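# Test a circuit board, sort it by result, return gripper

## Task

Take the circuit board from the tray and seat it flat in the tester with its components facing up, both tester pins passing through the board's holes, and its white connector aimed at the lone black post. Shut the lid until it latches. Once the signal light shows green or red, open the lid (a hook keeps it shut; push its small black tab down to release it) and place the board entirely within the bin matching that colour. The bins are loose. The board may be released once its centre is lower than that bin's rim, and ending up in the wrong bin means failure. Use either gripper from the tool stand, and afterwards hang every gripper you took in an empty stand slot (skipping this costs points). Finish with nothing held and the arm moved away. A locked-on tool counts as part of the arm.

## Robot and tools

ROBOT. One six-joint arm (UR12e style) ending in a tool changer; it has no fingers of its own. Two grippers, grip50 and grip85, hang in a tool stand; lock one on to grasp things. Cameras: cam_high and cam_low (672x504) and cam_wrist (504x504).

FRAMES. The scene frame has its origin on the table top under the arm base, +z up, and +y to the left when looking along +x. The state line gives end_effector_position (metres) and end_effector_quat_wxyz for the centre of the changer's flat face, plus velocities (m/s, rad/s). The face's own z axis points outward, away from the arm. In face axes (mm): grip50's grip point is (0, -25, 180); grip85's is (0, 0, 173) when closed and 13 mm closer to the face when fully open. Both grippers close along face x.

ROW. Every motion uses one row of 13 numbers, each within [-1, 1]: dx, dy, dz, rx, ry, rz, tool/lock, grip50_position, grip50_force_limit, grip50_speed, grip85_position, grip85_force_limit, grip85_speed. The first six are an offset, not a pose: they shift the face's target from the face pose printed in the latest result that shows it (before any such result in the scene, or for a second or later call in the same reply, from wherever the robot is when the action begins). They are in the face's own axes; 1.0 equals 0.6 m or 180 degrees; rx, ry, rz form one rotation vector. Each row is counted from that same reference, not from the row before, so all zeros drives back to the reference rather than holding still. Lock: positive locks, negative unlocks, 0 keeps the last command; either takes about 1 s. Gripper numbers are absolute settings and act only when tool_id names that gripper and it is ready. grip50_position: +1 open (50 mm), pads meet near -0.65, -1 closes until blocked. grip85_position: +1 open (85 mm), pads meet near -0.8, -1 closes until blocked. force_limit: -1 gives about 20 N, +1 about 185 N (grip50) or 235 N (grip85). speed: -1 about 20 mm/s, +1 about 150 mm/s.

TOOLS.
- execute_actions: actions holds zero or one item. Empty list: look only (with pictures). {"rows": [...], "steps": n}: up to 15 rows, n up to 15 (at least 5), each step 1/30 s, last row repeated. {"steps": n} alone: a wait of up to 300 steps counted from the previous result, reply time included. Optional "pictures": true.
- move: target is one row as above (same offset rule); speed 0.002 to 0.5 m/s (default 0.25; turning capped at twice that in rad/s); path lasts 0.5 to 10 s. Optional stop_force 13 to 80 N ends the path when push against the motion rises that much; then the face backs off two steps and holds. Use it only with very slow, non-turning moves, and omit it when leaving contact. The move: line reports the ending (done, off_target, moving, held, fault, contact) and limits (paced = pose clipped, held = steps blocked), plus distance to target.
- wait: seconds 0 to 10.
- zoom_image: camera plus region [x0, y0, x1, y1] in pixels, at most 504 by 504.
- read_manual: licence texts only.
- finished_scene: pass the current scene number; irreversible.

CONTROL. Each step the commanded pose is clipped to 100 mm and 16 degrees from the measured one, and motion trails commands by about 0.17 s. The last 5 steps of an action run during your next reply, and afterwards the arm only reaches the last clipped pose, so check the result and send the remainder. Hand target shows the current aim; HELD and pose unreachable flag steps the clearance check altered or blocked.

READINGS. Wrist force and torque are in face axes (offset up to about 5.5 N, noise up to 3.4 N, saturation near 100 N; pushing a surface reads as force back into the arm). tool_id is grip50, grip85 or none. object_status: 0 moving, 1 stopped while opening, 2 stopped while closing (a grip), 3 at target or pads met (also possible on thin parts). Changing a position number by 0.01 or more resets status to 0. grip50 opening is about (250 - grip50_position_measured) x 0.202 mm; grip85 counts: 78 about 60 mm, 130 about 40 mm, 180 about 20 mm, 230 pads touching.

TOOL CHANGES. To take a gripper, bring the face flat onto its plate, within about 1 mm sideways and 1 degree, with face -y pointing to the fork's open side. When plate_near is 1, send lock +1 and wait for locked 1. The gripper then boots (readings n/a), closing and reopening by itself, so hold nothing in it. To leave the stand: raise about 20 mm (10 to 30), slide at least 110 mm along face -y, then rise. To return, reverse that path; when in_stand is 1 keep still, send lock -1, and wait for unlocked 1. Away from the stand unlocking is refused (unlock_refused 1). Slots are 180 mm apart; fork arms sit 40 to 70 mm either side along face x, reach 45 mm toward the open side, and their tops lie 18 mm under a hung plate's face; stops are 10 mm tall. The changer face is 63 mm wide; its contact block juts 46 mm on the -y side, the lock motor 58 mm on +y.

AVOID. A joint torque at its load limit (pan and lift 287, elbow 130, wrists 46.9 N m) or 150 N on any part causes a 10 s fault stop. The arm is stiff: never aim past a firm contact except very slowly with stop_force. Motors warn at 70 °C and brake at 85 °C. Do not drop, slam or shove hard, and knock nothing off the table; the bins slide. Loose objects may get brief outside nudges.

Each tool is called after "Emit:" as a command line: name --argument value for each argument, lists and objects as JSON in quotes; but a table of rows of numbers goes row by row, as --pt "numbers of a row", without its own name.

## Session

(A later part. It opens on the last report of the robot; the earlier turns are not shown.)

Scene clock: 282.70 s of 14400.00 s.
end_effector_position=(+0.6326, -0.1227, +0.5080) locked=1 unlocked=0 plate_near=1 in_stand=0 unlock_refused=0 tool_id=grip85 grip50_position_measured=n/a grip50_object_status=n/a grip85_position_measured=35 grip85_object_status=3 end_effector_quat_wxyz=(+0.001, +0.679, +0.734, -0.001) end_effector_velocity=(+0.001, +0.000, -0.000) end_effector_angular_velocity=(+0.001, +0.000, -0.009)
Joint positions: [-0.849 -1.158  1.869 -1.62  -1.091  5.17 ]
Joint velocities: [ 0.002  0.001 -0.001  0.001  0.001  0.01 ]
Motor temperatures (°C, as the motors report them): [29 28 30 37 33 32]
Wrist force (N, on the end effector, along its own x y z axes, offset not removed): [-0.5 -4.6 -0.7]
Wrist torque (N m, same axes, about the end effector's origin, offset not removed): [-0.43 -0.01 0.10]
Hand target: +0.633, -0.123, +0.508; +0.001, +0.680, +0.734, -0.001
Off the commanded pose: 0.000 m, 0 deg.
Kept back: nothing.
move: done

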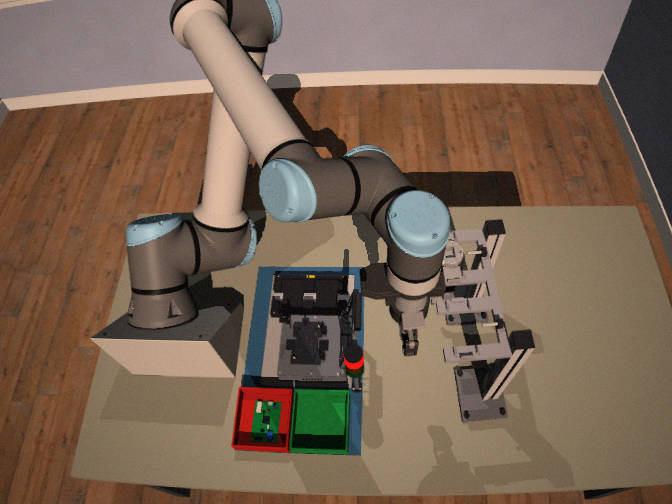

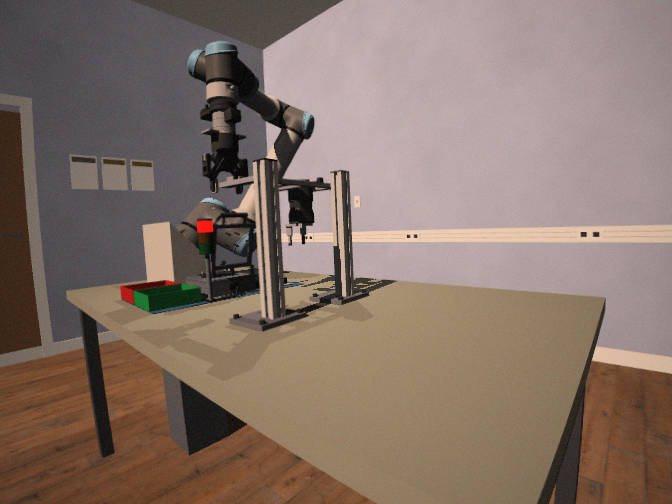

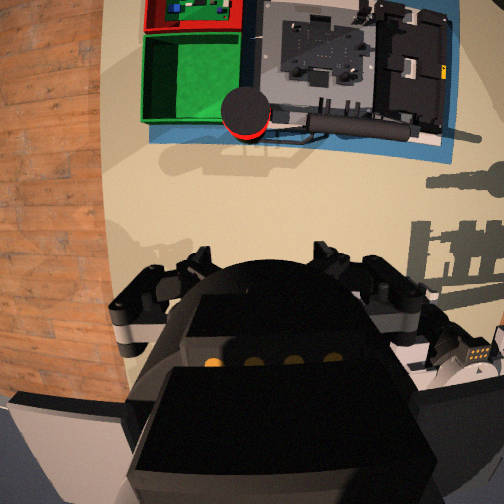

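Emit:
move --target '[-0.0068,0,0.2133,0,0,0.0024,0,0,0,0,0.75,-0.6,0]' --speed 0.15

Emit:
move --target '[0,0.1965,0,0,0,0,0,0,0,0,0.75,-0.6,0]' --speed 0.06 --stop_force 25

Scene clock: 284.30 s of 14400.00 s.
end_effector_position=(+0.6328, -0.1269, +0.3802) locked=1 unlocked=0 plate_near=1 in_stand=0 unlock_refused=0 tool_id=grip85 grip50_position_measured=n/a grip50_object_status=n/a grip85_position_measured=35 grip85_object_status=3 end_effector_quat_wxyz=(+0.001, +0.682, +0.731, -0.001) end_effector_velocity=(+0.000, -0.000, -0.001) end_effector_angular_velocity=(-0.000, -0.001, +0.002)
Joint positions: [-0.768 -1.101  2.018 -1.862 -1.043  5.251]
Joint velocities: [ 0.001  0.001  0.001 -0.004  0.001 -0.001]
Motor temperatures (°C, as the motors report them): [29 28 30 37 33 32]
Wrist force (N, on the end effector, along its own x y z axes, offset not removed): [0.8 -2.6 -5.4]
Wrist torque (N m, same axes, about the end effector's origin, offset not removed): [-0.15 0.07 0.12]
Hand target: +0.633, -0.127, +0.380; +0.001, +0.682, +0.731, -0.001
Off the commanded pose: 0.000 m, 0 deg.
Kept back: nothing.
move: done

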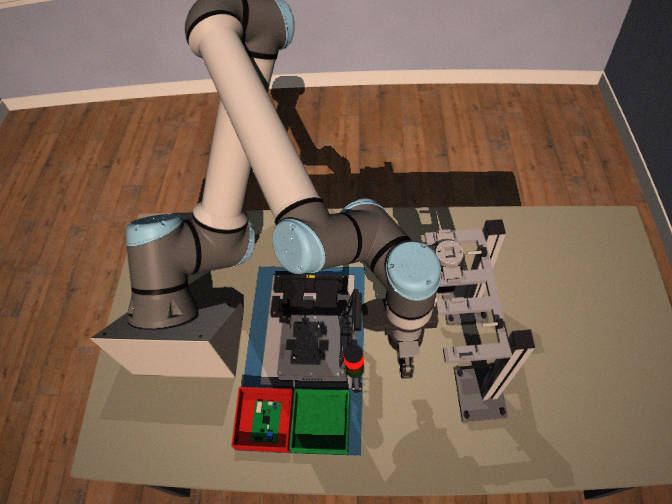

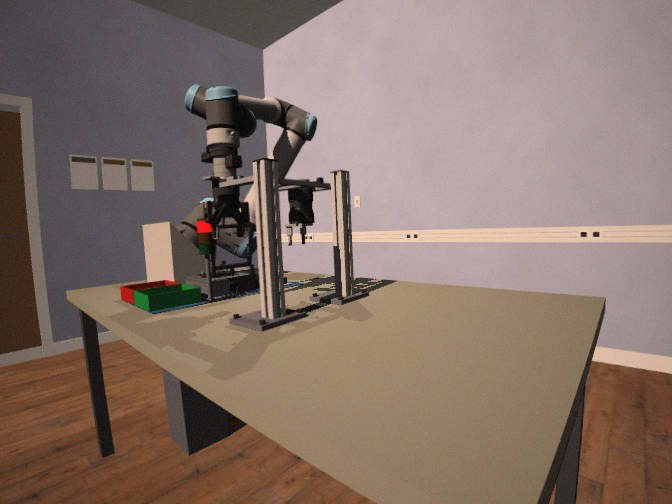

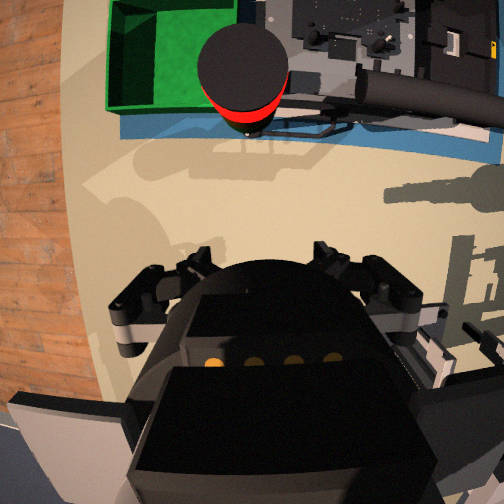

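Scene clock: 286.67 s of 14400.00 s.
end_effector_position=(+0.7503, -0.1186, +0.3801) locked=1 unlocked=0 plate_near=1 in_stand=0 unlock_refused=0 tool_id=grip85 grip50_position_measured=n/a grip50_object_status=n/a grip85_position_measured=35 grip85_object_status=3 end_effector_quat_wxyz=(+0.001, +0.682, +0.731, -0.001) end_effector_velocity=(+0.002, +0.000, +0.000) end_effector_angular_velocity=(+0.001, -0.000, -0.001)
Joint positions: [-0.661 -0.991  1.816 -1.825 -0.983  5.356]
Joint velocities: [ 0.001  0.002 -0.003  0.002  0.001  0.002]
Motor temperatures (°C, as the motors report them): [29 28 30 37 33 32]
Wrist force (N, on the end effector, along its own x y z axes, offset not removed): [-4.7 -1.6 -2.6]
Wrist torque (N m, same axes, about the end effector's origin, offset not removed): [-0.15 0.43 0.09]
Hand target: +0.750, -0.119, +0.380; +0.001, +0.682, +0.731, -0.001
Off the commanded pose: 0.000 m, 0 deg.
Kept back: nothing.
move: done

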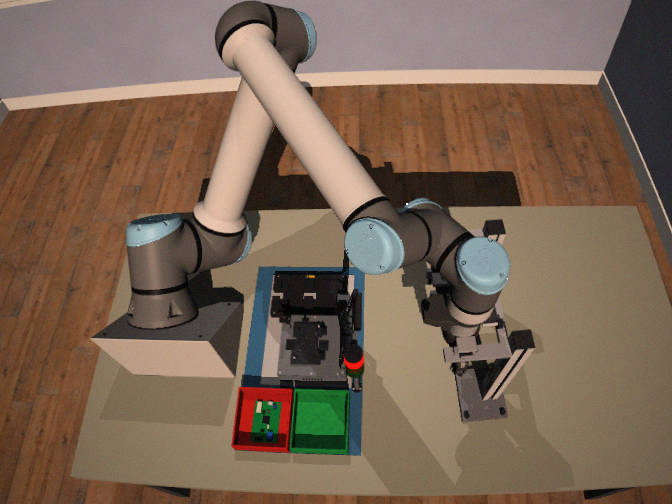

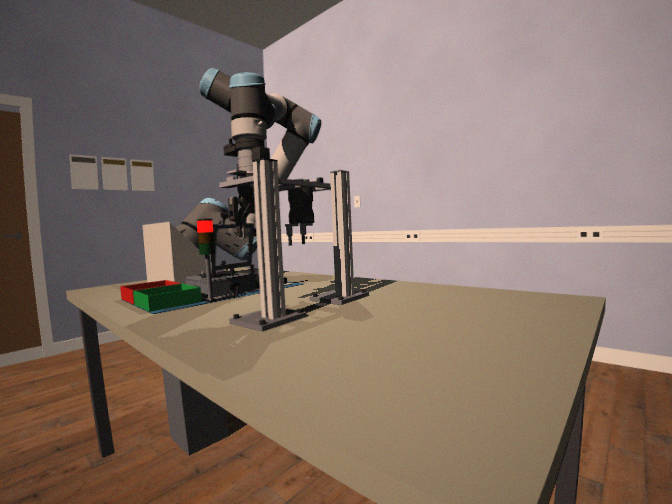

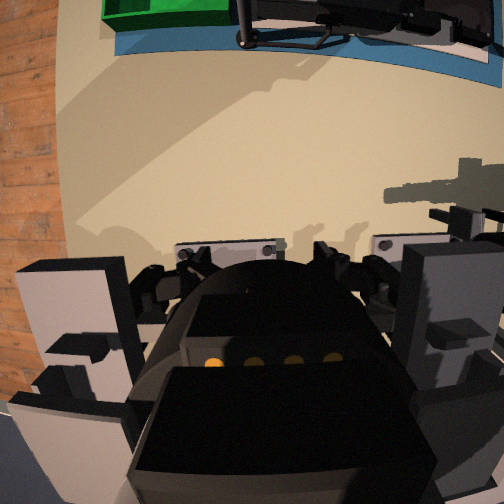

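Emit:
move --target '[0,0.0007,0.0333,0,0,0,0,0,0,0,0.75,-0.6,0]' --speed 0.012 --stop_force 20

Scene clock: 288.80 s of 14400.00 s.
end_effector_position=(+0.7507, -0.1186, +0.3605) locked=1 unlocked=0 plate_near=1 in_stand=1 unlock_refused=0 tool_id=grip85 grip50_position_measured=n/a grip50_object_status=n/a grip85_position_measured=35 grip85_object_status=3 end_effector_quat_wxyz=(+0.001, +0.682, +0.731, -0.001) end_effector_velocity=(+0.000, +0.000, -0.001) end_effector_angular_velocity=(-0.000, -0.002, +0.001)
Joint positions: [-0.647 -0.98   1.834 -1.861 -0.975  5.37 ]
Joint velocities: [ 0.001  0.001  0.001 -0.004  0.002  0.001]
Motor temperatures (°C, as the motors report them): [29 28 30 37 33 32]
Wrist force (N, on the end effector, along its own x y z axes, offset not removed): [1.6 -2.0 -28.1]
Wrist torque (N m, same axes, about the end effector's origin, offset not removed): [-1.01 1.83 0.26]
Hand target: +0.751, -0.119, +0.360; +0.001, +0.682, +0.731, -0.001
Off the commanded pose: 0.000 m, 0 deg.
Kept back: nothing.
move: done

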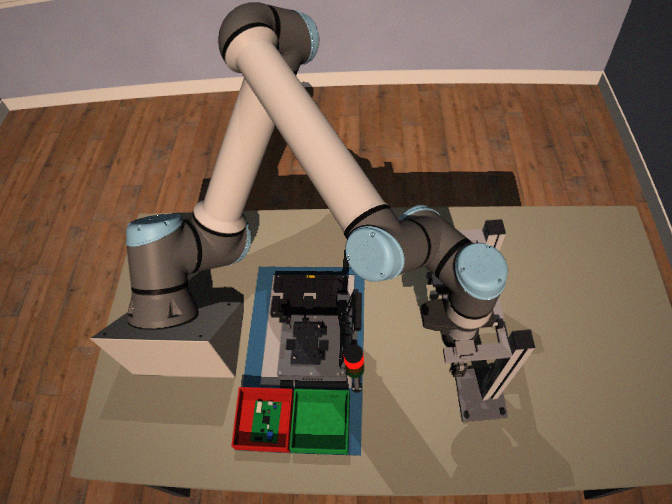

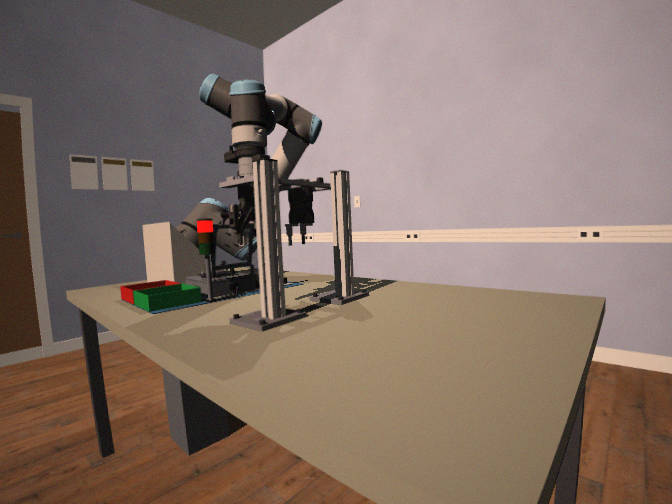

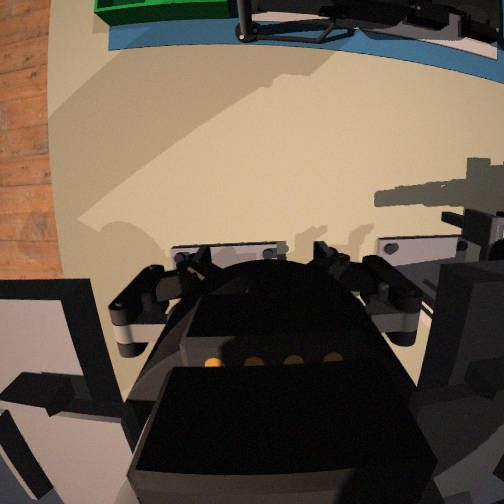

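Emit:
execute_actions --actions '[{"rows":[[0,0,0,0,0,0,-1,0,0,0,0.75,-0.6,0]],"steps":15}]'

Emit:
execute_actions --actions '[{"steps":35}]'

Scene clock: 289.27 s of 14400.00 s.
end_effector_position=(+0.7507, -0.1186, +0.3603) locked=0 unlocked=0 plate_near=1 in_stand=1 unlock_refused=0 tool_id=none grip50_position_measured=n/a grip50_object_status=n/a grip85_position_measured=n/a grip85_object_status=n/a end_effector_quat_wxyz=(+0.001, +0.682, +0.731, -0.001) end_effector_velocity=(-0.000, -0.000, -0.000) end_effector_angular_velocity=(+0.000, +0.000, -0.000)
Joint positions: [-0.647 -0.98   1.834 -1.861 -0.975  5.37 ]
Joint velocities: [-0.  0.  0.  0. -0. -0.]
Motor temperatures (°C, as the motors report them): [29 28 30 37 33 32]
Wrist force (N, on the end effector, along its own x y z axes, offset not removed): [3.4 1.1 -22.1]
Wrist torque (N m, same axes, about the end effector's origin, offset not removed): [-0.55 0.40 -0.06]
Steps of this call (steps 1 to 4: nothing new was sent; steps 5 to 14: the first 10 steps of this action). Readings (end_effector_position | what the end effector reports):
5: (+0.7507, -0.1186, +0.3603) | locked=1 unlocked=0 plate_near=1 in_stand=1 unlock_refused=0 tool_id=grip85 grip50_position_measured=n/a grip50_object_status=n/a grip85_position_measured=35 grip85_object_status=3
6: (+0.7507, -0.1186, +0.3603) | locked=1 unlocked=0 plate_near=1 in_stand=1 unlock_refused=0 tool_id=grip85 grip50_position_measured=n/a grip50_object_status=n/a grip85_position_measured=35 grip85_object_status=3
8: (+0.7507, -0.1186, +0.3603) | locked=1 unlocked=0 plate_near=1 in_stand=1 unlock_refused=0 tool_id=grip85 grip50_position_measured=n/a grip50_object_status=n/a grip85_position_measured=35 grip85_object_status=3
12: (+0.7507, -0.1186, +0.3603) | locked=0 unlocked=0 plate_near=1 in_stand=1 unlock_refused=0 tool_id=none grip50_position_measured=n/a grip50_object_status=n/a grip85_position_measured=n/a grip85_object_status=n/a
14: the state above

Scene clock: 290.43 s of 14400.00 s.
end_effector_position=(+0.7507, -0.1186, +0.3605) locked=0 unlocked=1 plate_near=1 in_stand=1 unlock_refused=0 tool_id=none grip50_position_measured=n/a grip50_object_status=n/a grip85_position_measured=n/a grip85_object_status=n/a end_effector_quat_wxyz=(+0.001, +0.682, +0.731, -0.001) end_effector_velocity=(+0.000, +0.000, +0.000) end_effector_angular_velocity=(+0.000, -0.001, -0.000)
Joint positions: [-0.647 -0.98   1.834 -1.861 -0.975  5.37 ]
Joint velocities: [-0.    -0.    -0.    -0.     0.001  0.   ]
Motor temperatures (°C, as the motors report them): [29 28 30 37 33 32]
Wrist force (N, on the end effector, along its own x y z axes, offset not removed): [-1.3 -0.9 -11.8]
Wrist torque (N m, same axes, about the end effector's origin, offset not removed): [-0.45 0.02 0.38]
Hand target: +0.751, -0.119, +0.360; +0.001, +0.682, +0.731, -0.001
Off the commanded pose: 0.000 m, 0 deg.
Kept back: nothing.
Steps of this call (steps 1 to 5: the last 5 steps of your previous action; steps 6 to 35: nothing new was sent). Readings (end_effector_position | what the end effector reports):
1: (+0.7507, -0.1186, +0.3603) | locked=0 unlocked=0 plate_near=1 in_stand=1 unlock_refused=0 tool_id=none grip50_position_measured=n/a grip50_object_status=n/a grip85_position_measured=n/a grip85_object_status=n/a
2: (+0.7507, -0.1186, +0.3603) | locked=0 unlocked=0 plate_near=1 in_stand=1 unlock_refused=0 tool_id=none grip50_position_measured=n/a grip50_object_status=n/a grip85_position_measured=n/a grip85_object_status=n/a
4: (+0.7507, -0.1186, +0.3603) | locked=0 unlocked=0 plate_near=1 in_stand=1 unlock_refused=0 tool_id=none grip50_position_measured=n/a grip50_object_status=n/a grip85_position_measured=n/a grip85_object_status=n/a
8: (+0.7507, -0.1187, +0.3603) | locked=0 unlocked=0 plate_near=1 in_stand=1 unlock_refused=0 tool_id=none grip50_position_measured=n/a grip50_object_status=n/a grip85_position_measured=n/a grip85_object_status=n/a
35: the state above

Emit:
move --target '[0,0,-0.2,0,0,0,0,0,0,0,0.75,-0.6,0]' --speed 0.1

Emit:
finished_scene --scene 1

Scene clock: 292.33 s of 14400.00 s.
end_effector_position=(+0.7508, -0.1185, +0.4803) locked=0 unlocked=1 plate_near=0 in_stand=0 unlock_refused=0 tool_id=none grip50_position_measured=n/a grip50_object_status=n/a grip85_position_measured=n/a grip85_object_status=n/a end_effector_quat_wxyz=(+0.001, +0.682, +0.731, -0.001) end_effector_velocity=(+0.000, +0.000, +0.002) end_effector_angular_velocity=(+0.001, -0.002, -0.000)
Joint positions: [-0.725 -1.028  1.705 -1.643 -1.018  5.293]
Joint velocities: [-0.001 -0.    -0.002  0.002  0.001 -0.001]
Motor temperatures (°C, as the motors report them): [29 28 30 37 33 32]
Wrist force (N, on the end effector, along its own x y z axes, offset not removed): [-1.1 -2.1 0.3]
Wrist torque (N m, same axes, about the end effector's origin, offset not removed): [-0.32 0.06 0.24]
Hand target: +0.751, -0.118, +0.480; +0.001, +0.682, +0.731, -0.001
Off the commanded pose: 0.000 m, 0 deg.
Kept back: nothing.
move: done

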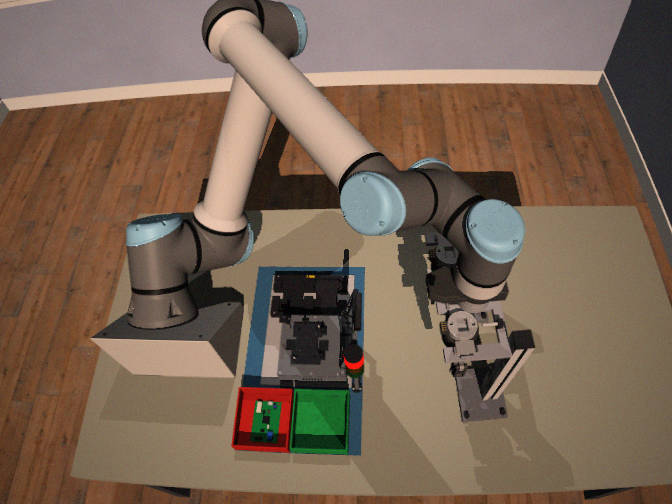

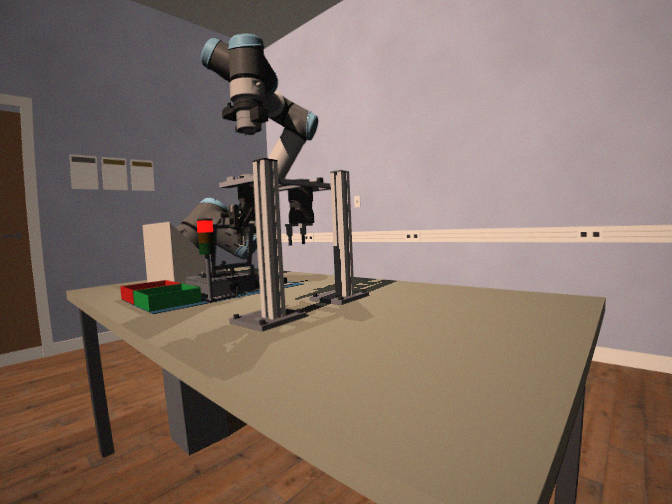

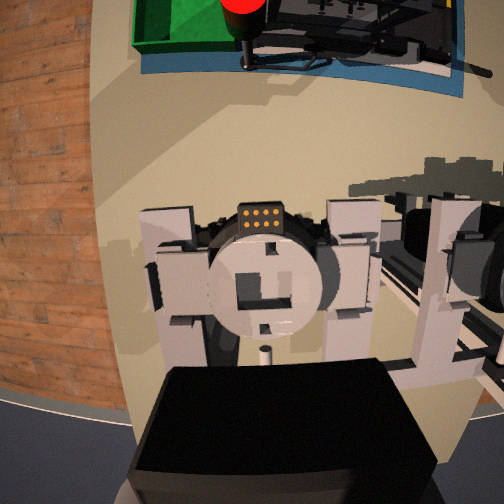

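The scene is finished: the task was done.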